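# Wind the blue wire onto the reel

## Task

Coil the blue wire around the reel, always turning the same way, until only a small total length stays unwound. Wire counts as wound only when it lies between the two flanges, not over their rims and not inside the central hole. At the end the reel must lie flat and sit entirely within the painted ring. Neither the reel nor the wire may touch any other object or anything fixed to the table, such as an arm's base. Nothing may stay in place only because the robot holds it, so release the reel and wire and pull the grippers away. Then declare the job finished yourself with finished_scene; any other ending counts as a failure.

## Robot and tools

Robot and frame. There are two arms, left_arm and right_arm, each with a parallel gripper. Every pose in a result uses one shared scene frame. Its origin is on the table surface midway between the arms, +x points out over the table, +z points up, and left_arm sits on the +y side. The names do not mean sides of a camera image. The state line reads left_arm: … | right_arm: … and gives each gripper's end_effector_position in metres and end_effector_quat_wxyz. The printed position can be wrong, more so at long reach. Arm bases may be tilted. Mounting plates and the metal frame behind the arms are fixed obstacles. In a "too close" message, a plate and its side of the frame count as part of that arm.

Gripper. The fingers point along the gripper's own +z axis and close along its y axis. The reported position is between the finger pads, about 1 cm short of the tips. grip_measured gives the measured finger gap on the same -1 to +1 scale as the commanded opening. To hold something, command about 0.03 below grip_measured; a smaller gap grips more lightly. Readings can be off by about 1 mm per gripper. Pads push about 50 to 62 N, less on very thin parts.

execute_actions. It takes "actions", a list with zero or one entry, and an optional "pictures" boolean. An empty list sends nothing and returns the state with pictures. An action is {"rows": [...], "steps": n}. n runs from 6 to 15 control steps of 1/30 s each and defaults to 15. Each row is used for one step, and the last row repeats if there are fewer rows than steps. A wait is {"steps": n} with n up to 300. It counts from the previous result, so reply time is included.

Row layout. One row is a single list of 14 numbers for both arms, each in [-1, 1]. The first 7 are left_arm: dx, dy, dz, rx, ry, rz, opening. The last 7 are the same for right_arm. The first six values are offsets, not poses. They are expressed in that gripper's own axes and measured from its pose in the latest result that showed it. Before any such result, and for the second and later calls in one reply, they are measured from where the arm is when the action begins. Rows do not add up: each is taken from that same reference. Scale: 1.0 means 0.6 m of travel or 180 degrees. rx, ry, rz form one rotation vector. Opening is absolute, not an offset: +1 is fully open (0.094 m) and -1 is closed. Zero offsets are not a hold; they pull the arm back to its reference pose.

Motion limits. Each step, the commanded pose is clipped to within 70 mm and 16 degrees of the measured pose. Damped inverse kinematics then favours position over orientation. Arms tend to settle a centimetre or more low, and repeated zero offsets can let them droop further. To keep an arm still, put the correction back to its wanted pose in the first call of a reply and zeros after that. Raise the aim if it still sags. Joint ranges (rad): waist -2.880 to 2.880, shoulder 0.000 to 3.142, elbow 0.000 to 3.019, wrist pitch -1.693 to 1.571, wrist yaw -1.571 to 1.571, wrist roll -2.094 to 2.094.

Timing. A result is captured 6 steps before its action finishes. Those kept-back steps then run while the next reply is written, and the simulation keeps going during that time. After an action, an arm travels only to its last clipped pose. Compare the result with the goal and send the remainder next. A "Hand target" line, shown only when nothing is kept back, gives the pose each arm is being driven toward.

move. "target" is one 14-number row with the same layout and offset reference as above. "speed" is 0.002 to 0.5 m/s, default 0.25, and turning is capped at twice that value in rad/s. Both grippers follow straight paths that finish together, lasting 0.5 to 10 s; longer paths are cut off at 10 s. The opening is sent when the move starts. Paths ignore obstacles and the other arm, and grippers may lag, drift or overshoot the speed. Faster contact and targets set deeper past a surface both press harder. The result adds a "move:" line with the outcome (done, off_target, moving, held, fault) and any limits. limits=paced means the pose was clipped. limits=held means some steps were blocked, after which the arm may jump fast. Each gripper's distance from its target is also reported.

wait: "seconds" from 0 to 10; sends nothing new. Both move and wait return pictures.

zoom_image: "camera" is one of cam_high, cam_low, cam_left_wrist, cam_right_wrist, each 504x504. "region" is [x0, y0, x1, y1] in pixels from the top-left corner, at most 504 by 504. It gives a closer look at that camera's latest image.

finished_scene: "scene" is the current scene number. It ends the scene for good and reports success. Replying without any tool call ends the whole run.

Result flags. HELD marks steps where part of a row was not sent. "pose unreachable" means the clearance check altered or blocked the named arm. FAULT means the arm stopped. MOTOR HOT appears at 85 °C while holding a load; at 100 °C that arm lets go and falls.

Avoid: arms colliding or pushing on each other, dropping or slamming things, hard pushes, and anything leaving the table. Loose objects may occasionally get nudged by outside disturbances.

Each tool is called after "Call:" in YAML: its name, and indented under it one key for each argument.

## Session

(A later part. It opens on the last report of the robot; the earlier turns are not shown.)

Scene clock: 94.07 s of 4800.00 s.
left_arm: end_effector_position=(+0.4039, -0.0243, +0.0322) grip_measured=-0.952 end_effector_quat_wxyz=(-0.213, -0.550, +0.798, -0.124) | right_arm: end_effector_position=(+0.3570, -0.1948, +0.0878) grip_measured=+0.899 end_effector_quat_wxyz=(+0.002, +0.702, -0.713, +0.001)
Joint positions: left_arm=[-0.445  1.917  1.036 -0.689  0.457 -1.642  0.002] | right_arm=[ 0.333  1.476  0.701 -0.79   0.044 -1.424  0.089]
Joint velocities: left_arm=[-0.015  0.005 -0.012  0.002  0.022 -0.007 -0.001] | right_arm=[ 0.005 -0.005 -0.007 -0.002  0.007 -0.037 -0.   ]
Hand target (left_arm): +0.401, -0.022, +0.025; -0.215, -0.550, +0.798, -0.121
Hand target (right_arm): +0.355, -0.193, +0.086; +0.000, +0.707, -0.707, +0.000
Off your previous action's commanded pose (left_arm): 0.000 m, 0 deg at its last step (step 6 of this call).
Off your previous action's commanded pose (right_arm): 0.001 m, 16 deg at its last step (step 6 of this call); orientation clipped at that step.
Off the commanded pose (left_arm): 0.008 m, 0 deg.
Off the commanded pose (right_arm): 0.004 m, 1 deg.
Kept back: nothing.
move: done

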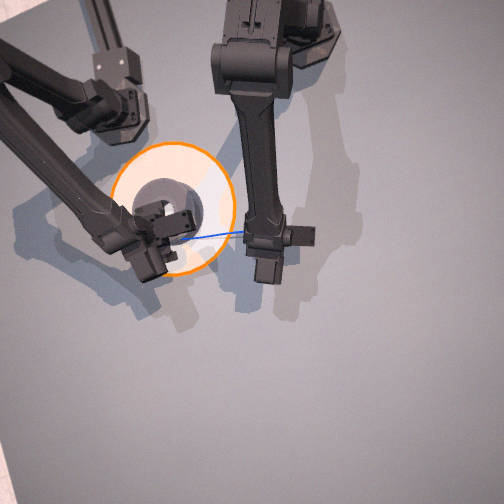

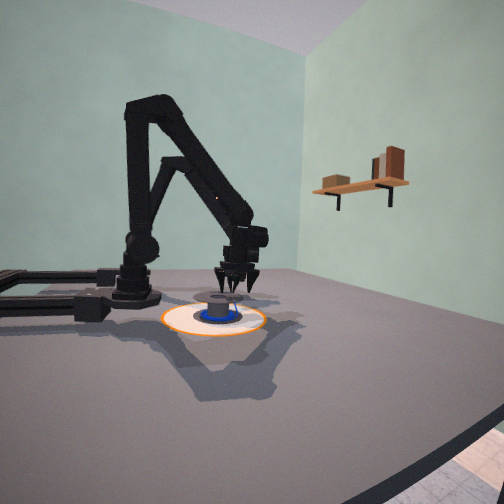

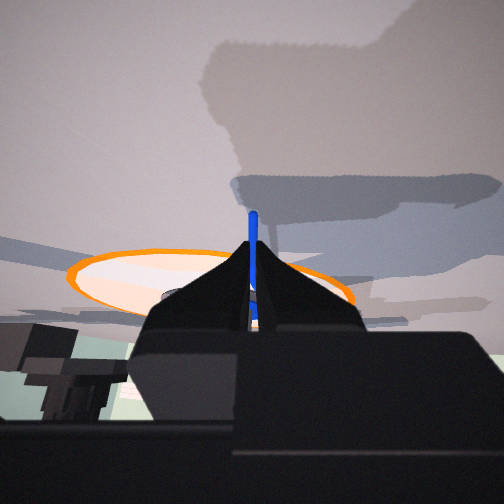

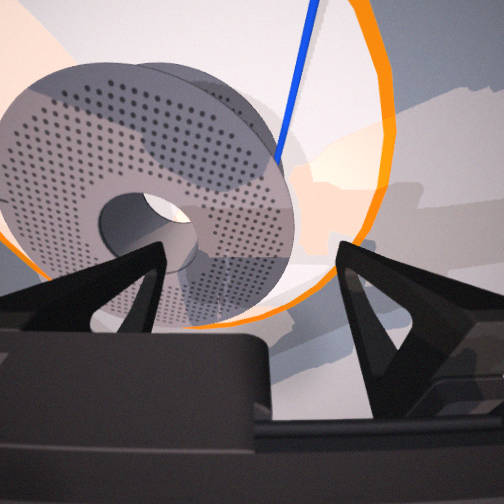

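Call:
move:
  target: [0,0,0,0,0,0,-0.965, -0.005,0.01,0.057,0,0,0,0.9]
  speed: 0.1

Call:
execute_actions:
  actions:
    - {"rows": [[0,0,0,0,0,0,-0.965, 0,0,0,0,0,0,0.6],[0,0,0,0,0,0,-0.965, 0,0,0,0,0,0,0.4],[0,0,0,0,0,0,-0.965, 0,0,0,0,0,0,0.3],[0,0,0,0,0,0,-0.965, 0,0,0,0,0,0,0.24],[0,0,0,0,0,0,-0.965, 0,0,0,0,0,0,0.2],[0,0,0,0,0,0,-0.965, 0,0,0,0,0,0,0.17],[0,0,0,0,0,0,-0.965, 0,0,0,0,0,0,0.14],[0,0,0,0,0,0,-0.965, 0,0,0,0,0,0,0.115]], "steps": 15}

Scene clock: 95.17 s of 4800.00 s.
left_arm: end_effector_position=(+0.4039, -0.0243, +0.0322) grip_measured=-0.952 end_effector_quat_wxyz=(-0.213, -0.550, +0.798, -0.124) | right_arm: end_effector_position=(+0.3534, -0.1941, +0.0579) grip_measured=+0.899 end_effector_quat_wxyz=(-0.001, +0.702, -0.712, +0.003)
Joint positions: left_arm=[-0.445  1.917  1.036 -0.689  0.457 -1.642  0.002] | right_arm=[ 0.333  1.54   0.66  -0.678  0.044 -1.425  0.089]
Joint velocities: left_arm=[ 0.015 -0.005 -0.002 -0.002  0.007  0.095 -0.   ] | right_arm=[-0.015 -0.005 -0.002  0.012 -0.066 -0.037 -0.001]
Hand target (left_arm): +0.404, -0.024, +0.032; -0.213, -0.550, +0.798, -0.124
Hand target (right_arm): +0.351, -0.192, +0.053; +0.002, +0.702, -0.713, +0.001
Off the commanded pose (left_arm): 0.000 m, 0 deg.
Off the commanded pose (right_arm): 0.005 m, 0 deg.
Kept back: nothing.
move: done

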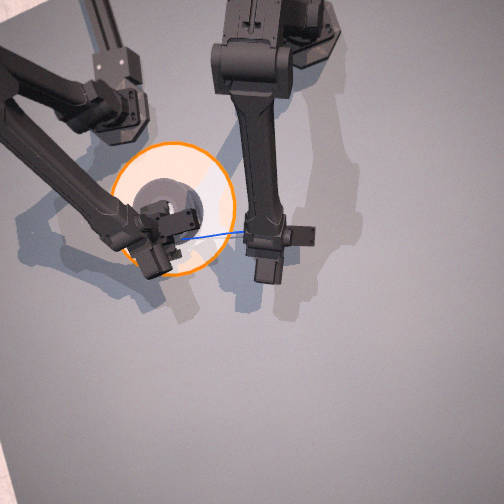

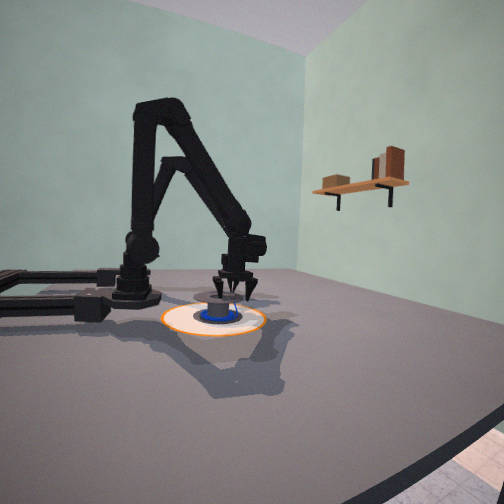

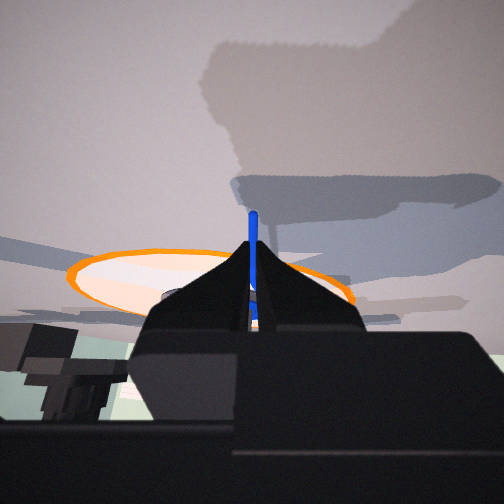

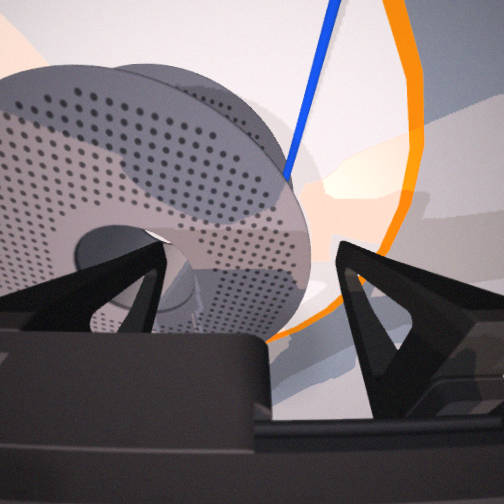

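Scene clock: 95.47 s of 4800.00 s.
left_arm: end_effector_position=(+0.4039, -0.0243, +0.0322) grip_measured=-0.952 end_effector_quat_wxyz=(-0.213, -0.550, +0.798, -0.124) | right_arm: end_effector_position=(+0.3534, -0.1941, +0.0579) grip_measured=+0.143 end_effector_quat_wxyz=(-0.001, +0.702, -0.712, +0.003)
Joint positions: left_arm=[-0.445  1.917  1.036 -0.689  0.457 -1.642  0.002] | right_arm=[ 0.333  1.54   0.66  -0.678  0.044 -1.425  0.054]
Joint velocities: left_arm=[-0.005 -0.005 -0.002  0.007 -0.11  -0.081 -0.001] | right_arm=[-0.005 -0.005 -0.002 -0.017  0.037 -0.11  -0.   ]
Steps of this call (steps 1 to 9: the first 9 steps of this action). Readings (end_effector_position):
1: left_arm (+0.4039, -0.0243, +0.0322) | right_arm (+0.3534, -0.1941, +0.0579)
2: left_arm (+0.4039, -0.0243, +0.0322) | right_arm (+0.3534, -0.1941, +0.0579)
4: left_arm (+0.4039, -0.0243, +0.0322) | right_arm (+0.3534, -0.1941, +0.0579)
8: left_arm (+0.4039, -0.0243, +0.0322) | right_arm (+0.3534, -0.1941, +0.0579)
9: the state above

Call:
move:
  target: [0.123,-0.0305,0.058,0,0,0,-0.965, 0.0897,0.105,0.004,0,0,0.528,0.11]
  speed: 0.5

Scene clock: 98.30 s of 4800.00 s.
left_arm: end_effector_position=(+0.3767, -0.0929, +0.0347) grip_measured=-0.952 end_effector_quat_wxyz=(-0.220, -0.552, +0.796, -0.111) | right_arm: end_effector_position=(+0.2888, -0.2416, +0.0588) grip_measured=+0.143 end_effector_quat_wxyz=(-0.002, +0.029, +1.000, +0.008)
Joint positions: left_arm=[-0.602  1.938  1.071 -0.656  0.455 -1.818  0.002] | right_arm=[ 0.168  1.375  0.487 -0.672  0.022  0.024  0.054]
Joint velocities: left_arm=[-0.005  0.005 -0.002 -0.002  0.007 -0.007  0.   ] | right_arm=[-0.005  0.005 -0.002 -0.027 -0.022  0.022  0.001]
Hand target (left_arm): +0.390, -0.107, +0.037; -0.214, -0.550, +0.798, -0.124
Hand target (right_arm): +0.289, -0.247, +0.057; +0.004, +0.051, +0.999, -0.002
Off your previous action's commanded pose (left_arm): 0.000 m, 0 deg at its last step (step 6 of this call).
Off your previous action's commanded pose (right_arm): 0.000 m, 0 deg at its last step (step 6 of this call).
Off the commanded pose (left_arm): 0.020 m, 2 deg.
Off the commanded pose (right_arm): 0.006 m, 3 deg.
Kept back: nothing.
move: off_target (left_arm, right_arm)

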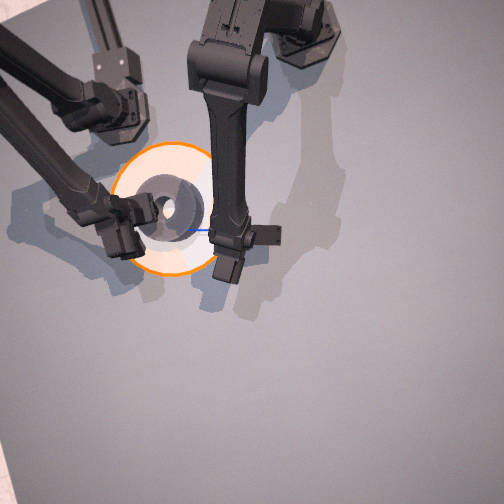

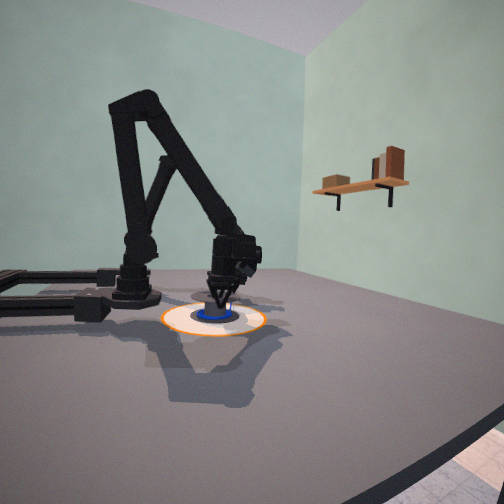

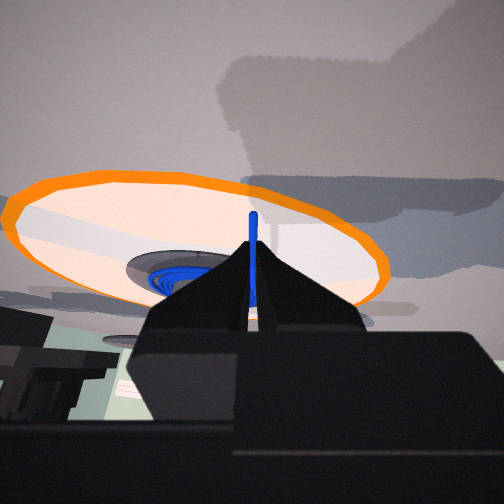

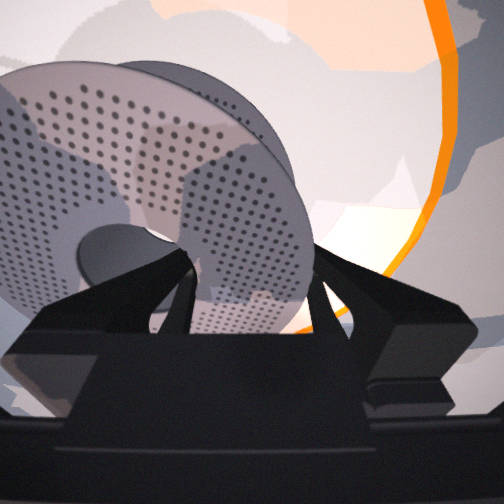

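Call:
zoom_image:
  camera: "cam_low"
  region: [175, 260, 265, 335]

Call:
zoom_image:
  camera: "cam_high"
  region: [100, 140, 260, 300]

Region (175, 260, 265, 335) of cam_low's 504x504 image, scaled by 5.600, with more detail than that image has.

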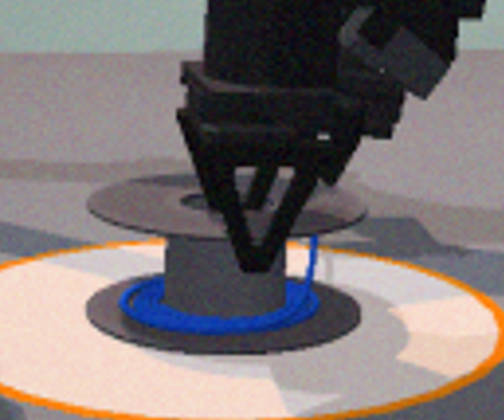

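Region (100, 140, 260, 300) of cam_high's 504x504 image, scaled by 3.150, with more detail than that image has.

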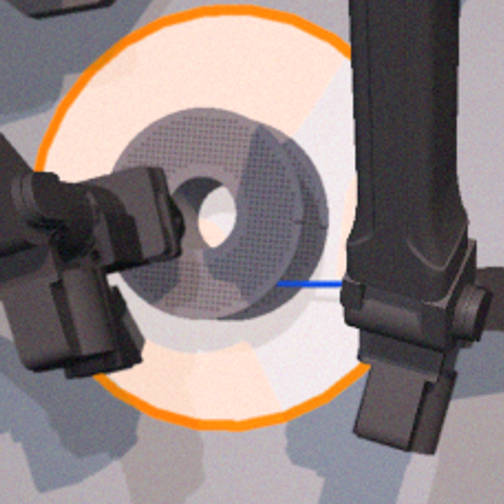

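Call:
move:
  target: [0.075,-0.04,0.05,0,0.04,0,-0.965, 0.0655,0.025,0.003,0,0,0.27,0.11]
  speed: 0.4

Scene clock: 100.70 s of 4800.00 s.
left_arm: end_effector_position=(+0.3675, -0.1357, +0.0263) grip_measured=-0.952 end_effector_quat_wxyz=(-0.272, -0.549, +0.779, -0.132) | right_arm: end_effector_position=(+0.2562, -0.2216, +0.0596) grip_measured=+0.144 end_effector_quat_wxyz=(-0.003, +0.427, +0.904, +0.016)
Joint positions: left_arm=[-0.649  2.003  1.109 -0.589  0.568 -1.894  0.002] | right_arm=[ 0.242  1.278  0.398 -0.672  0.009  0.923  0.054]
Joint velocities: left_arm=[ 0.005 -0.005 -0.002  0.002  0.022 -0.007 -0.   ] | right_arm=[ 0.005 -0.005 -0.002 -0.007  0.007  0.022  0.   ]
Hand target (left_arm): +0.378, -0.151, +0.029; -0.270, -0.544, +0.781, -0.146
Hand target (right_arm): +0.250, -0.223, +0.058; -0.006, +0.437, +0.899, +0.007
Off the commanded pose (left_arm): 0.020 m, 2 deg.
Off the commanded pose (right_arm): 0.007 m, 2 deg.
Kept back: nothing.
move: off_target (left_arm)

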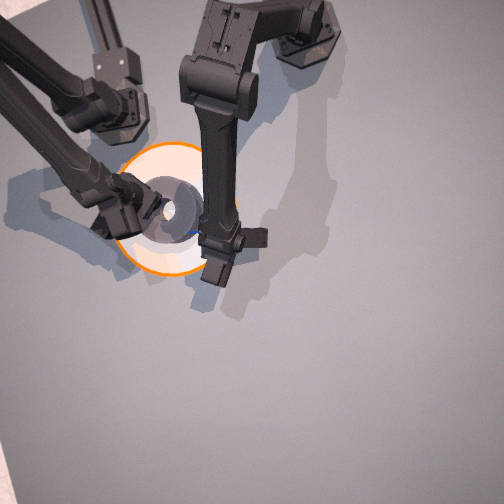

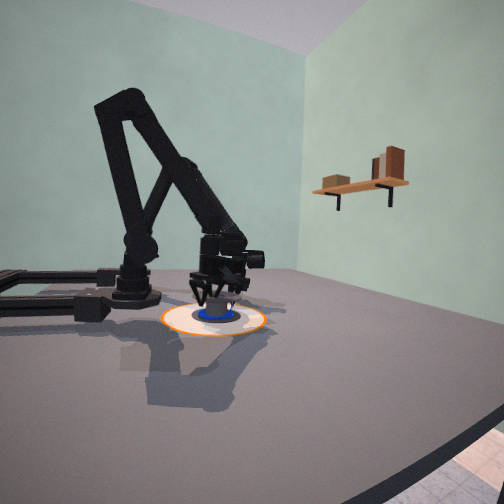

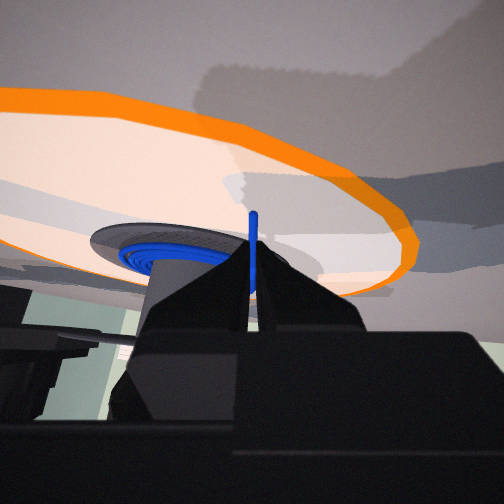

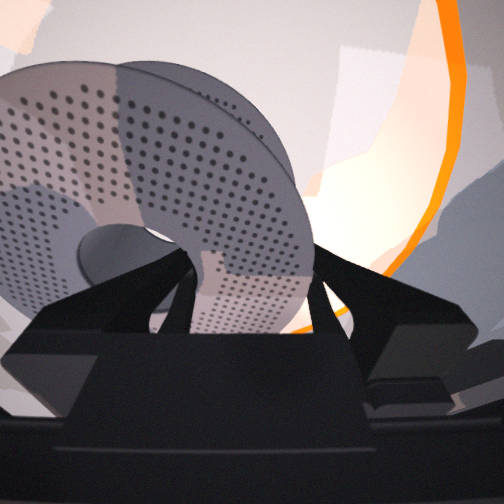

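Call:
zoom_image:
  camera: "cam_low"
  region: [175, 260, 265, 335]

Call:
zoom_image:
  camera: "cam_high"
  region: [120, 160, 240, 280]

Region (175, 260, 265, 335) of cam_low's 504x504 image, scaled by 5.600, with more detail than that image has.

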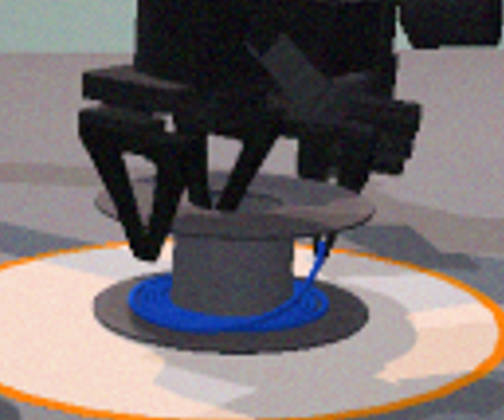

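Region (120, 160, 240, 280) of cam_high's 504x504 image, scaled by 4.200, with more detail than that image has.

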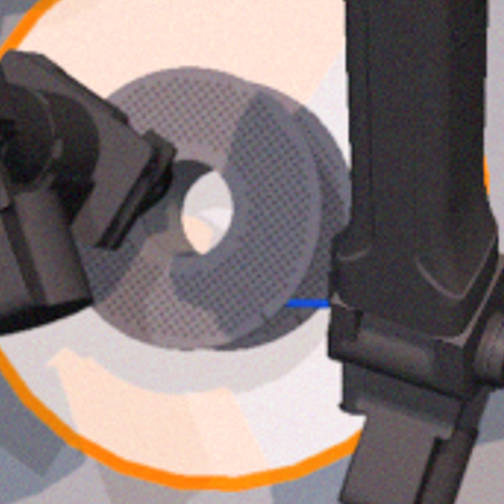

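Call:
move:
  target: [0.039,-0.01,0.012,-0.06,0.05,0,-0.965, 0.06,0.02,0.004,0,0,0.24,0.11]
  speed: 0.3

Call:
zoom_image:
  camera: "cam_low"
  region: [175, 260, 265, 335]

Call:
zoom_image:
  camera: "cam_high"
  region: [120, 160, 240, 280]

Scene clock: 103.80 s of 4800.00 s.
left_arm: end_effector_position=(+0.3554, -0.1532, +0.0325) grip_measured=-0.952 end_effector_quat_wxyz=(-0.382, -0.513, +0.762, -0.096) | right_arm: end_effector_position=(+0.2484, -0.1833, +0.0610) grip_measured=+0.144 end_effector_quat_wxyz=(-0.011, +0.723, +0.690, +0.019)
Joint positions: left_arm=[-0.639  2.104  1.242 -0.817  0.764 -1.776  0.002] | right_arm=[ 0.412  1.264  0.386 -0.668  0.003  1.828  0.054]
Joint velocities: left_arm=[ 0.005 -0.015  0.002  0.007 -0.051  0.007  0.001] | right_arm=[-0.005 -0.005  0.012  0.002 -0.051  0.022 -0.001]
Hand target (left_arm): +0.365, -0.159, +0.033; -0.382, -0.509, +0.764, -0.101
Hand target (right_arm): +0.243, -0.185, +0.058; -0.011, +0.730, +0.683, +0.013
Off the commanded pose (left_arm): 0.012 m, 1 deg.
Off the commanded pose (right_arm): 0.007 m, 1 deg.
Kept back: nothing.
move: off_target (left_arm)

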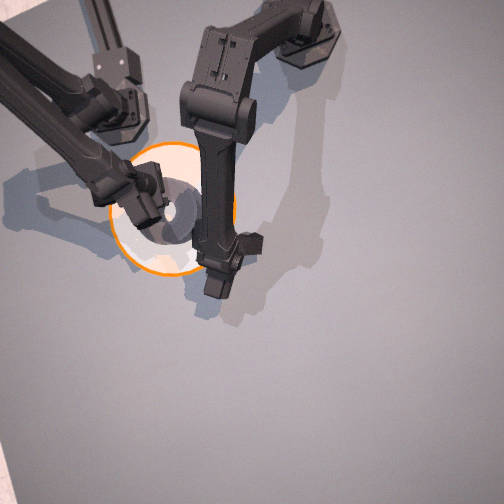

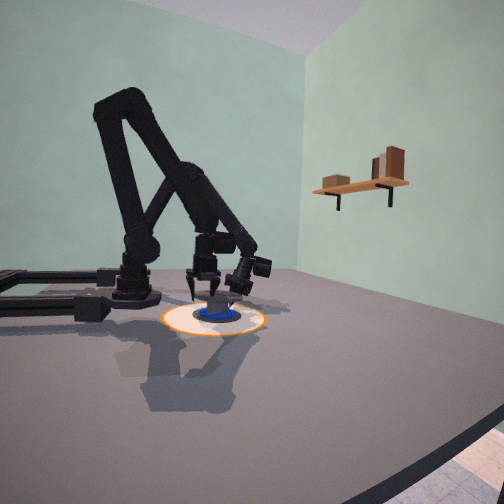

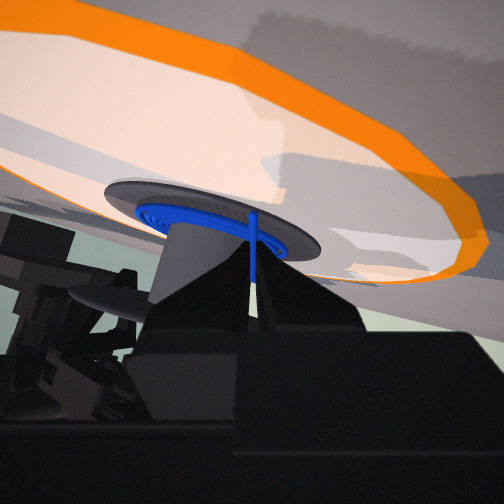

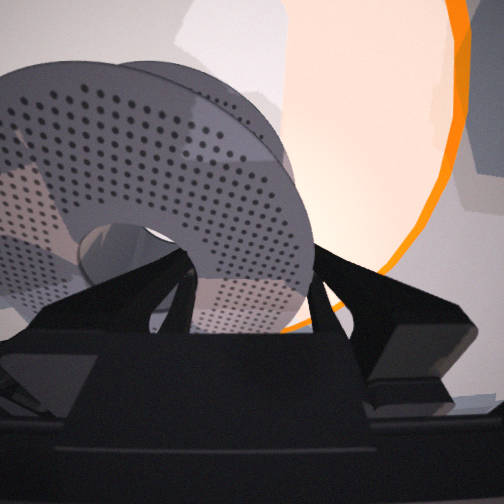

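Region (175, 260, 265, 335) of cam_low's 504x504 image, scaled by 5.600, with more detail than that image has.

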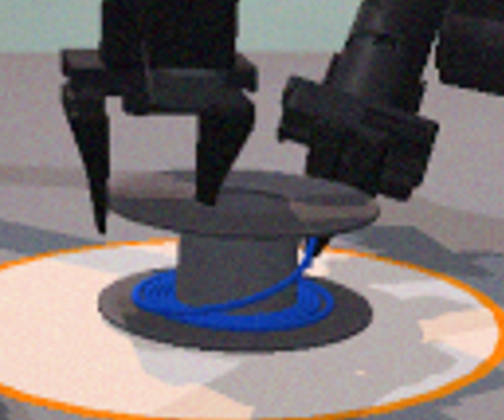

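Region (120, 160, 240, 280) of cam_high's 504x504 image, scaled by 4.200, with more detail than that image has.

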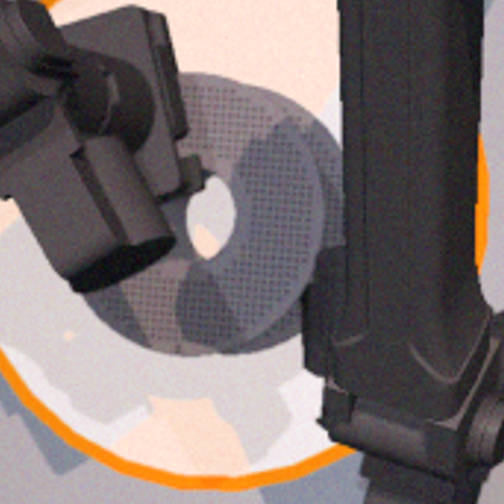

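Call:
execute_actions:
  actions: []

Scene clock: 104.70 s of 4800.00 s.
left_arm: end_effector_position=(+0.3553, -0.1532, +0.0325) grip_measured=-0.952 end_effector_quat_wxyz=(-0.383, -0.513, +0.762, -0.096) | right_arm: end_effector_position=(+0.2484, -0.1833, +0.0610) grip_measured=+0.144 end_effector_quat_wxyz=(-0.011, +0.724, +0.689, +0.019)
Joint positions: left_arm=[-0.639  2.104  1.242 -0.818  0.765 -1.776  0.002] | right_arm=[ 0.412  1.264  0.386 -0.668  0.003  1.83   0.054]
Joint velocities: left_arm=[-0.015 -0.005  0.012  0.002  0.037  0.037 -0.001] | right_arm=[ 0.005 -0.015  0.002  0.002  0.037  0.022 -0.002]
Hand target (left_arm): +0.365, -0.159, +0.033; -0.382, -0.510, +0.764, -0.101
Hand target (right_arm): +0.243, -0.185, +0.058; -0.011, +0.730, +0.683, +0.013
Off the commanded pose (left_arm): 0.012 m, 1 deg.
Off the commanded pose (right_arm): 0.007 m, 1 deg.
Kept back: nothing.
Steps of this call (steps 1 to 27: nothing new was sent). Readings (end_effector_position):
1: left_arm (+0.3553, -0.1531, +0.0325) | right_arm (+0.2484, -0.1833, +0.0610)
2: left_arm (+0.3553, -0.1531, +0.0325) | right_arm (+0.2484, -0.1833, +0.0610)
4: left_arm (+0.3553, -0.1532, +0.0325) | right_arm (+0.2484, -0.1833, +0.0610)
8: left_arm (+0.3553, -0.1532, +0.0325) | right_arm (+0.2484, -0.1833, +0.0610)
27: the state above

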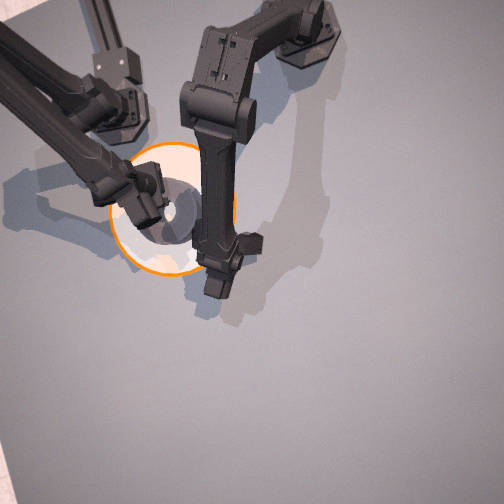

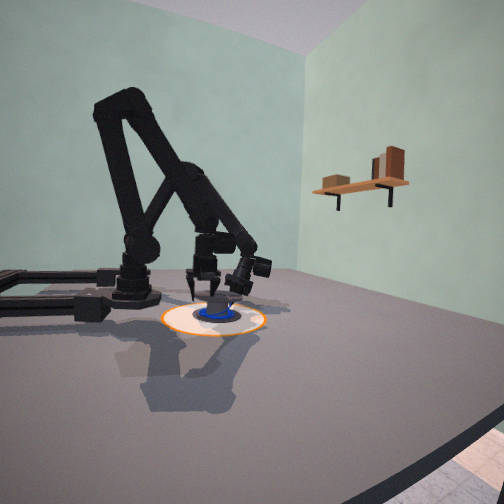

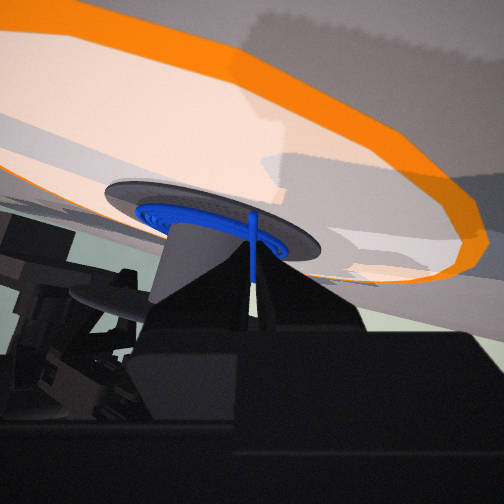

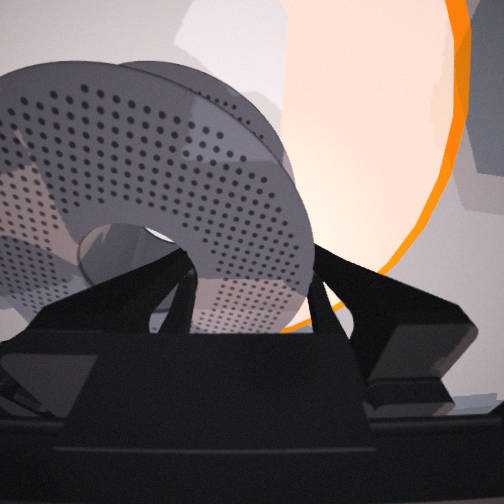

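Call:
execute_actions:
  actions:
    - {"rows": [[0,0,0,0,0,0,-0.9,0,0,0,0,0,0,0.11],[0,0,0,0,0,0,-0.85,0,0,0,0,0,0,0.11],[0,0,0,0,0,0,-0.8,0,0,0,0,0,0,0.11],[0,0,0,0,0,0,-0.75,0,0,0,0,0,0,0.11],[0,0,0,0,0,0,-0.7,0,0,0,0,0,0,0.11],[0,0,0,0,0,0,-0.65,0,0,0,0,0,0,0.11],[0,0,0,0,0,0,-0.65,0,0,0,0,0,0,0.11],[0,0,-0.01,0,0,0,-0.65,0,0,0,0,0,0,0.11],[0,0,-0.02,0,0,0,-0.65,0,0,0,0,0,0,0.11],[0,0,-0.03,0,0,0,-0.65,0,0,0,0,0,0,0.11],[0,0,-0.04,0,0,0,-0.65,0,0,0,0,0,0,0.11],[0,0,-0.05,0,0,0,-0.65,0,0,0,0,0,0,0.11],[0,0,-0.06,0,0,0,-0.65,0,0,0,0,0,0,0.11],[0,0,-0.07,0,0,0,-0.65,0,0,0,0,0,0,0.11],[0,0,-0.08,0,0,0,-0.65,0,0,0,0,0,0,0.11]], "steps": 15}

Call:
move:
  target: [0,0,-0.08,0,0,0,-0.65,0,0,0,0,0,0,0.11]
  speed: 0.2

Scene clock: 105.40 s of 4800.00 s.
left_arm: end_effector_position=(+0.3564, -0.1510, +0.0318) grip_measured=-0.652 end_effector_quat_wxyz=(-0.380, -0.515, +0.763, -0.094) | right_arm: end_effector_position=(+0.2484, -0.1834, +0.0610) grip_measured=+0.143 end_effector_quat_wxyz=(-0.010, +0.724, +0.689, +0.019)
Joint positions: left_arm=[-0.635  2.104  1.242 -0.822  0.759 -1.774  0.016] | right_arm=[ 0.412  1.264  0.386 -0.668  0.004  1.83   0.054]
Joint velocities: left_arm=[ 0.015 -0.005 -0.007 -0.183  0.022  0.051  0.   ] | right_arm=[-0.015  0.005 -0.007 -0.012  0.095  0.022  0.   ]
Steps of this call (steps 1 to 12: nothing new was sent; steps 13 to 21: the first 9 steps of this action). Readings (end_effector_position):
13: left_arm (+0.3553, -0.1531, +0.0325) | right_arm (+0.2484, -0.1833, +0.0610)
14: left_arm (+0.3554, -0.1531, +0.0324) | right_arm (+0.2484, -0.1833, +0.0610)
16: left_arm (+0.3556, -0.1527, +0.0320) | right_arm (+0.2484, -0.1833, +0.0610)
20: left_arm (+0.3566, -0.1516, +0.0317) | right_arm (+0.2484, -0.1834, +0.0610)
21: the state above

Scene clock: 106.93 s of 4800.00 s.
left_arm: end_effector_position=(+0.3720, -0.0884, +0.0648) grip_measured=-0.652 end_effector_quat_wxyz=(-0.398, -0.530, +0.746, -0.059) | right_arm: end_effector_position=(+0.2484, -0.1834, +0.0610) grip_measured=+0.143 end_effector_quat_wxyz=(-0.010, +0.724, +0.689, +0.019)
Joint positions: left_arm=[-0.516  2.05   1.254 -1.073  0.743 -1.631  0.016] | right_arm=[ 0.412  1.264  0.386 -0.668  0.004  1.83   0.054]
Joint velocities: left_arm=[-0.005 -0.005 -0.007 -0.022  0.037 -0.007 -0.   ] | right_arm=[-0.005  0.005  0.002  0.017  0.066  0.007  0.   ]
Hand target (left_arm): +0.388, -0.095, +0.082; -0.389, -0.523, +0.755, -0.079
Hand target (right_arm): +0.248, -0.183, +0.061; -0.010, +0.724, +0.689, +0.019
Off your previous action's commanded pose (left_arm): 0.040 m, 3 deg at its last step (step 6 of this call).
Off your previous action's commanded pose (right_arm): 0.000 m, 0 deg at its last step (step 6 of this call).
Off the commanded pose (left_arm): 0.025 m, 3 deg.
Off the commanded pose (right_arm): 0.000 m, 0 deg.
Kept back: nothing.
move: off_target (left_arm)

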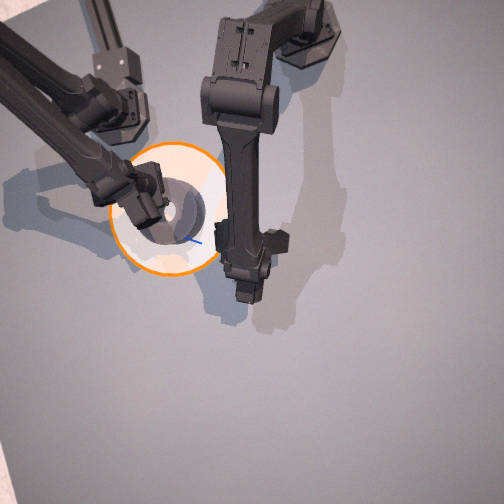

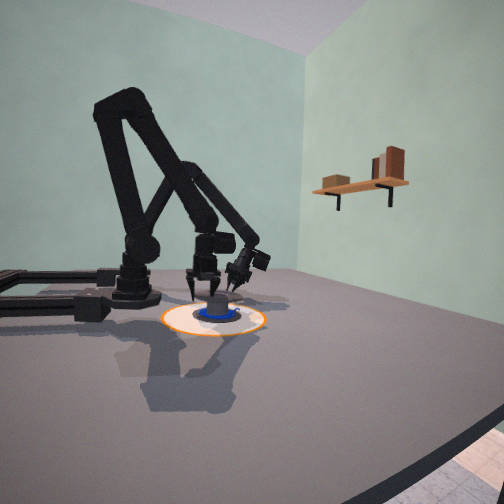

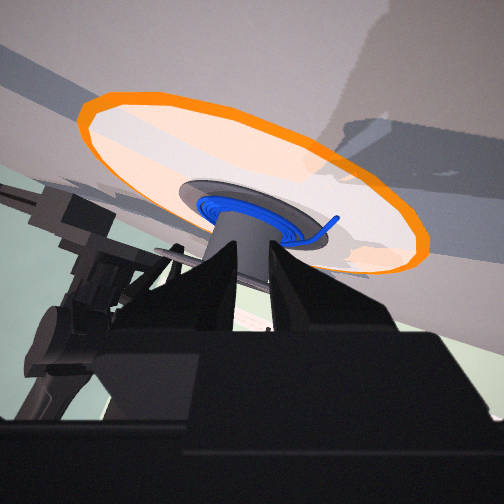

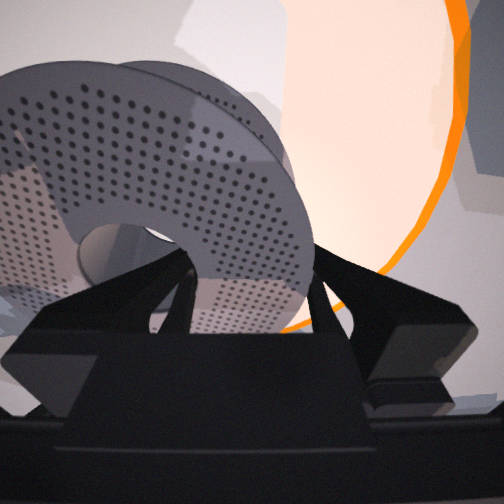

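Call:
zoom_image:
  camera: "cam_high"
  region: [120, 160, 240, 280]

Call:
zoom_image:
  camera: "cam_left_wrist"
  region: [160, 150, 400, 300]

Region (120, 160, 240, 280) of cam_high's 504x504 image, scaled by 4.200, with more detail than that image has.

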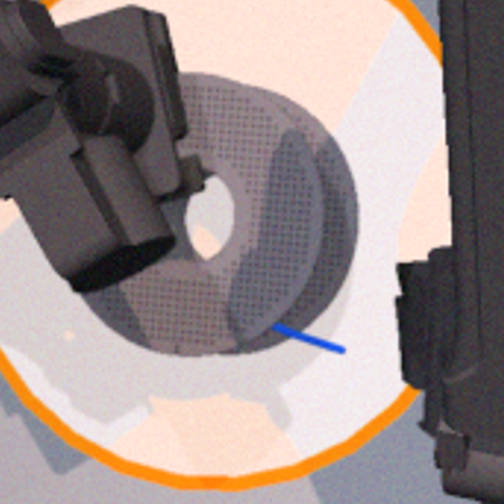

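Region (160, 150, 400, 300) of cam_left_wrist's 504x504 image, scaled by 2.100, with more detail than that image has; it fills the top 315 rows of this view, and the rest is white.

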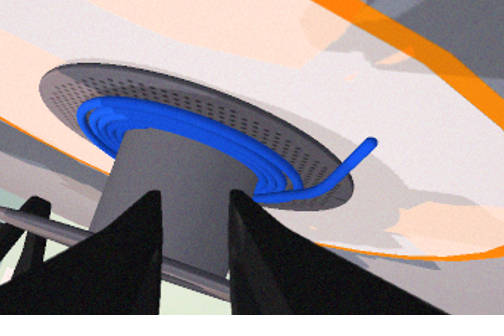

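Call:
execute_actions:
  actions:
    - {"rows": [[-0.004,0.007,-0.007,0,0,0,-0.65,0,0,0,0,0,0,0.25],[-0.008,0.014,-0.014,0,0,0,-0.65,0,0,0,0,0,0,0.4],[-0.012,0.021,-0.021,0,0,0,-0.65,0,0,0,0,0,0,0.55],[-0.016,0.028,-0.028,0,0,0,-0.65,0,0,0,0,0,0,0.7],[-0.02,0.035,-0.035,0,0,0,-0.65,0,0,0,0,0,0,0.8],[-0.024,0.042,-0.042,0,0,0,-0.65,0,0,0,0,0,0,0.8],[-0.028,0.049,-0.049,0,0,0,-0.65,0,0.003,-0.01,0,0,0,0.8],[-0.032,0.056,-0.056,0,0,0,-0.65,0,0.006,-0.02,0,0,0,0.8],[-0.036,0.063,-0.063,0,0,0,-0.65,0,0.009,-0.03,0,0,0,0.8],[-0.04,0.07,-0.07,0,0,0,-0.65,0,0.012,-0.04,0,0,0,0.8],[-0.044,0.077,-0.077,0,0,0,-0.65,0,0.015,-0.05,0,0,0,0.8],[-0.048,0.084,-0.084,0,0,0,-0.65,0,0.018,-0.06,0,0,0,0.8],[-0.052,0.091,-0.091,0,0,0,-0.65,0,0.021,-0.07,0,0,0,0.8],[-0.056,0.098,-0.098,0,0,0,-0.65,0,0.024,-0.08,0,0,0,0.8],[-0.06,0.105,-0.105,0,0,0,-0.65,0,0.027,-0.09,0,0,0,0.8]], "steps": 15}

Call:
execute_actions:
  actions:
    - {"rows": [[-0.04,0.07,-0.07,0,0,0,-0.65,0,0.025,-0.07,0,0,0,0.8],[-0.045,0.08,-0.08,0,0,0,-0.65,0,0.025,-0.08,0,0,0,0.8],[-0.05,0.09,-0.09,0,0,0,-0.65,0,0.025,-0.09,0,0,0,0.8],[-0.055,0.1,-0.1,0,0,0,-0.65,0,0.025,-0.1,0,0,0,0.8],[-0.06,0.11,-0.11,0,0,0,-0.65,0,0.025,-0.11,0,0,0,0.8],[-0.065,0.12,-0.12,0,0,0,-0.65,0,0.025,-0.12,0,0,0,0.8],[-0.07,0.13,-0.13,0,0,0,-0.65,0,0.025,-0.13,0,0,0,0.8],[-0.075,0.14,-0.14,0,0,0,-0.65,0,0.025,-0.14,0,0,0,0.8],[-0.08,0.15,-0.15,0,0,0,-0.65,0,0.025,-0.15,0,0,0,0.8],[-0.085,0.16,-0.16,0,0,0,-0.65,-0.01,0.025,-0.16,0,0,0,0.8],[-0.09,0.17,-0.17,0,0,0,-0.65,-0.025,0.025,-0.17,0,0,0,0.8],[-0.095,0.18,-0.18,0,0,0,-0.65,-0.04,0.025,-0.18,0,0,0,0.8],[-0.1,0.19,-0.19,0,0,0,-0.65,-0.06,0.025,-0.19,0,0,0,0.8],[-0.105,0.2,-0.2,0,0,0,-0.65,-0.08,0.025,-0.2,0,0,0,0.8],[-0.11,0.21,-0.21,0,0,0,-0.65,-0.1,0.025,-0.21,0,0,0,0.8]], "steps": 15}

Call:
execute_actions:
  actions:
    - {"rows": [[-0.04,0.07,-0.07,0,0,0,-0.65,-0.08,0.02,-0.08,0,0,0,0.8],[-0.045,0.08,-0.075,0,0,0,-0.65,-0.1,0.02,-0.08,0,0,0,0.8],[-0.05,0.09,-0.08,0,0,0,-0.65,-0.12,0.02,-0.08,0,0,0,0.8],[-0.055,0.095,-0.085,0,0,0,-0.65,-0.14,0.02,-0.08,0,0,0,0.8],[-0.06,0.1,-0.09,0,0,0,-0.65,-0.16,0.02,-0.08,0,0,0,0.8],[-0.065,0.105,-0.095,0,0,0,-0.65,-0.18,0.02,-0.08,0,0,0,0.8],[-0.07,0.11,-0.1,0,0,0,-0.65,-0.2,0.02,-0.08,0,0,0,0.8],[-0.07,0.11,-0.1,0,0,0,-0.65,-0.22,0.02,-0.08,0,0,0,0.8],[-0.07,0.11,-0.1,0,0,0,-0.65,-0.24,0.02,-0.08,0,0,0,0.8],[-0.07,0.11,-0.1,0,0,0,-0.65,-0.25,0.02,-0.08,0,0,0,0.8],[-0.07,0.11,-0.1,0,0,0,-0.65,-0.26,0.02,-0.08,0,0,0,0.8],[-0.07,0.11,-0.1,0,0,0,-0.65,-0.27,0.02,-0.08,0,0,0,0.8],[-0.07,0.11,-0.1,0,0,0,-0.65,-0.27,0.02,-0.08,0,0,0,0.8],[-0.07,0.11,-0.1,0,0,0,-0.65,-0.27,0.02,-0.08,0,0,0,0.8],[-0.07,0.11,-0.1,0,0,0,-0.65,-0.27,0.02,-0.08,0,0,0,0.8]], "steps": 15}

Call:
wait:
  seconds: 0.4

Scene clock: 110.97 s of 4800.00 s.
left_arm: end_effector_position=(+0.3567, -0.0571, +0.0680) grip_measured=-0.652 end_effector_quat_wxyz=(-0.402, -0.533, +0.743, -0.043) | right_arm: end_effector_position=(+0.2431, -0.1846, +0.0627) grip_measured=+0.798 end_effector_quat_wxyz=(-0.015, +0.724, +0.690, +0.011)
Joint positions: left_arm=[-0.476  2.012  1.189 -1.115  0.721 -1.58   0.016] | right_arm=[ 0.412  1.255  0.386 -0.696  0.004  1.83   0.084]
Joint velocities: left_arm=[ 0.327 -0.298 -0.291 -0.271 -0.11   0.242  0.   ] | right_arm=[-0.005 -0.22   0.002 -0.515  0.007 -0.022  0.   ]
Steps of this call (steps 1 to 90: nothing new was sent; then 0.73 s passed at rest; steps 91 to 99: the first 9 steps of this action). Readings (end_effector_position):
91: left_arm (+0.3720, -0.0884, +0.0648) | right_arm (+0.2484, -0.1834, +0.0610)
92: left_arm (+0.3717, -0.0879, +0.0644) | right_arm (+0.2484, -0.1834, +0.0610)
94: left_arm (+0.3685, -0.0842, +0.0638) | right_arm (+0.2484, -0.1834, +0.0610)
98: left_arm (+0.3579, -0.0636, +0.0662) | right_arm (+0.2459, -0.1839, +0.0616)
99: the state above

Scene clock: 111.47 s of 4800.00 s.
left_arm: end_effector_position=(+0.3426, +0.0836, +0.1324) grip_measured=-0.652 end_effector_quat_wxyz=(-0.394, -0.565, +0.725, -0.037) | right_arm: end_effector_position=(+0.2394, -0.1907, +0.1436) grip_measured=+0.798 end_effector_quat_wxyz=(-0.032, +0.724, +0.689, -0.016)
Joint positions: left_arm=[-0.194  1.784  1.049 -1.366  0.594 -1.349  0.016] | right_arm=[ 0.403  1.063  0.53  -1.096  0.004  1.823  0.084]
Joint velocities: left_arm=[ 0.62  -0.405 -0.046 -0.579 -0.212  0.535  0.   ] | right_arm=[ 0.005 -0.357  0.32  -0.711 -0.037 -0.007  0.001]
Off your previous action's commanded pose (left_arm): 0.023 m, 2 deg at its last step (step 6 of this call).
Off your previous action's commanded pose (right_arm): 0.042 m, 3 deg at its last step (step 6 of this call).
Steps of this call (steps 1 to 6: the last 6 steps of your previous action; steps 7 to 15: the first 9 steps of this action, its rows measured from where the robot was after step 6). Readings (end_effector_position):
6: left_arm (+0.3585, -0.0182, +0.0881) | right_arm (+0.2358, -0.1877, +0.0834)
7: left_arm (+0.3573, -0.0090, +0.0911) | right_arm (+0.2365, -0.1881, +0.0896)
8: left_arm (+0.3538, +0.0021, +0.0953) | right_arm (+0.2366, -0.1888, +0.0968)
10: left_arm (+0.3454, +0.0279, +0.1054) | right_arm (+0.2378, -0.1896, +0.1108)
14: left_arm (+0.3421, +0.0744, +0.1271) | right_arm (+0.2394, -0.1905, +0.1375)
15: the state above

Scene clock: 111.97 s of 4800.00 s.
left_arm: end_effector_position=(+0.3168, +0.2172, +0.1951) grip_measured=-0.652 end_effector_quat_wxyz=(-0.386, -0.583, +0.714, -0.032) | right_arm: end_effector_position=(+0.2267, -0.3411, +0.2133) grip_measured=+0.798 end_effector_quat_wxyz=(-0.019, +0.782, +0.622, -0.041)
Joint positions: left_arm=[ 0.134  1.621  1.035 -1.642  0.405 -1.093  0.016] | right_arm=[-0.23   0.972  0.691 -1.333  0.087  1.369  0.084]
Joint velocities: left_arm=[ 0.327 -0.063 -0.012 -0.193 -0.066  0.271  0.   ] | right_arm=[-1.48   0.249  0.242  0.002 -0.037 -1.297 -0.002]
Off your previous action's commanded pose (left_arm): 0.026 m, 3 deg at its last step (step 6 of this call).
Off your previous action's commanded pose (right_arm): 0.045 m, 3 deg at its last step (step 6 of this call).
Steps of this call (steps 1 to 6: the last 6 steps of your previous action; steps 7 to 15: the first 9 steps of this action, its rows measured from where the robot was after step 6). Readings (end_effector_position):
6: left_arm (+0.3357, +0.1290, +0.1603) | right_arm (+0.2379, -0.2235, +0.1762)
7: left_arm (+0.3328, +0.1397, +0.1641) | right_arm (+0.2362, -0.2361, +0.1821)
8: left_arm (+0.3292, +0.1513, +0.1687) | right_arm (+0.2337, -0.2499, +0.1886)
10: left_arm (+0.3243, +0.1755, +0.1788) | right_arm (+0.2325, -0.2780, +0.1997)
14: left_arm (+0.3180, +0.2128, +0.1935) | right_arm (+0.2291, -0.3296, +0.2120)
15: the state above

Scene clock: 112.57 s of 4800.00 s.
left_arm: end_effector_position=(+0.3153, +0.2196, +0.1965) grip_measured=-0.652 end_effector_quat_wxyz=(-0.388, -0.569, +0.724, -0.040) | right_arm: end_effector_position=(+0.2200, -0.3806, +0.2089) grip_measured=+0.798 end_effector_quat_wxyz=(-0.045, +0.743, +0.667, -0.036)
Joint positions: left_arm=[ 0.142  1.62   1.035 -1.651  0.403 -1.046  0.016] | right_arm=[-0.405  1.05   0.729 -1.322  0.074  1.077  0.084]
Joint velocities: left_arm=[-0.005 -0.005  0.002  0.012  0.007 -0.022 -0.001] | right_arm=[-0.005 -0.005 -0.007 -0.017 -0.037 -0.051  0.001]
Hand target (left_arm): +0.315, +0.217, +0.201; -0.391, -0.561, +0.729, -0.038
Hand target (right_arm): +0.237, -0.390, +0.224; -0.021, +0.738, +0.674, -0.028
Off the commanded pose (left_arm): 0.006 m, 1 deg.
Off the commanded pose (right_arm): 0.024 m, 3 deg.
Kept back: nothing.
Steps of this call (steps 1 to 6: the last 6 steps of your previous action; steps 7 to 18: nothing new was sent). Readings (end_effector_position):
1: left_arm (+0.3161, +0.2194, +0.1959) | right_arm (+0.2241, -0.3516, +0.2138)
2: left_arm (+0.3157, +0.2200, +0.1962) | right_arm (+0.2221, -0.3609, +0.2139)
4: left_arm (+0.3154, +0.2196, +0.1964) | right_arm (+0.2196, -0.3750, +0.2124)
8: left_arm (+0.3153, +0.2196, +0.1965) | right_arm (+0.2200, -0.3807, +0.2090)
18: the state above

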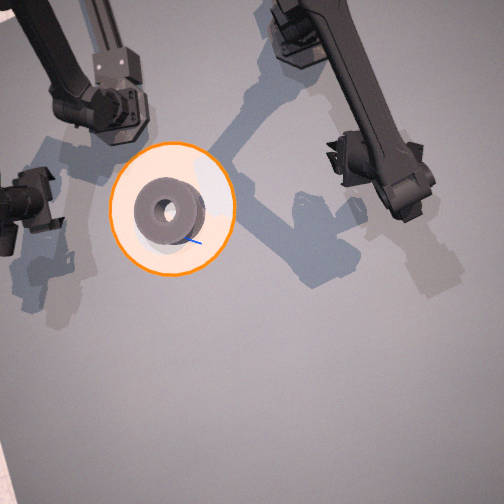

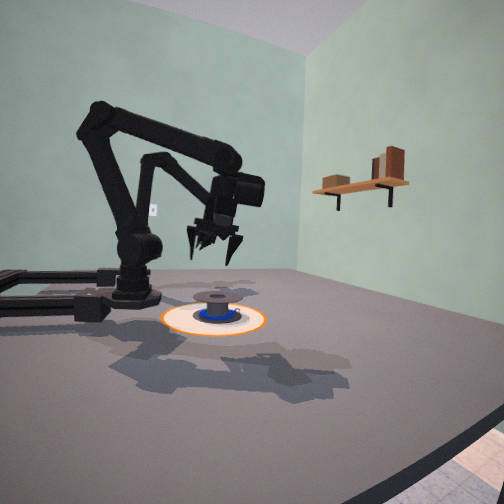

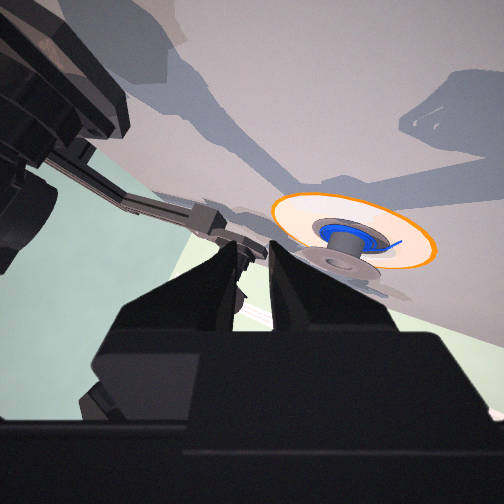

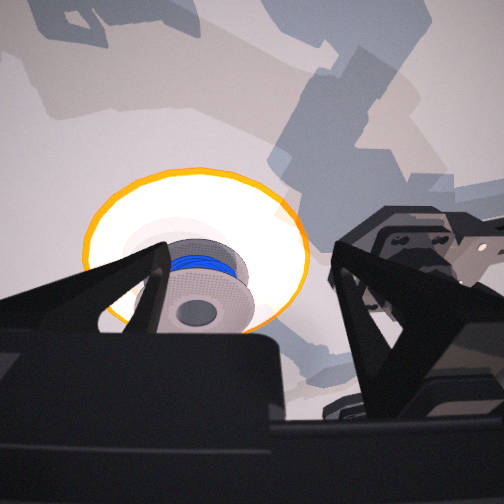

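Call:
zoom_image:
  camera: "cam_low"
  region: [170, 280, 270, 340]

Region (170, 280, 270, 340) of cam_low's 504x504 image, scaled by 5.040, with more detail than that image has; it fills the top 302 rows of this view, and the rest is white.

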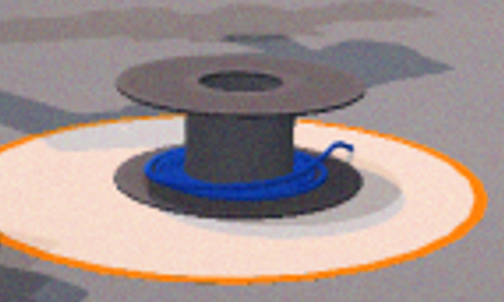

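The wire is wound with about 3 cm of tail past the rim. The reel lies flat inside the ring, and both arms are clear.

Call:
finished_scene:
  scene: 1

The scene is finished: the task was done.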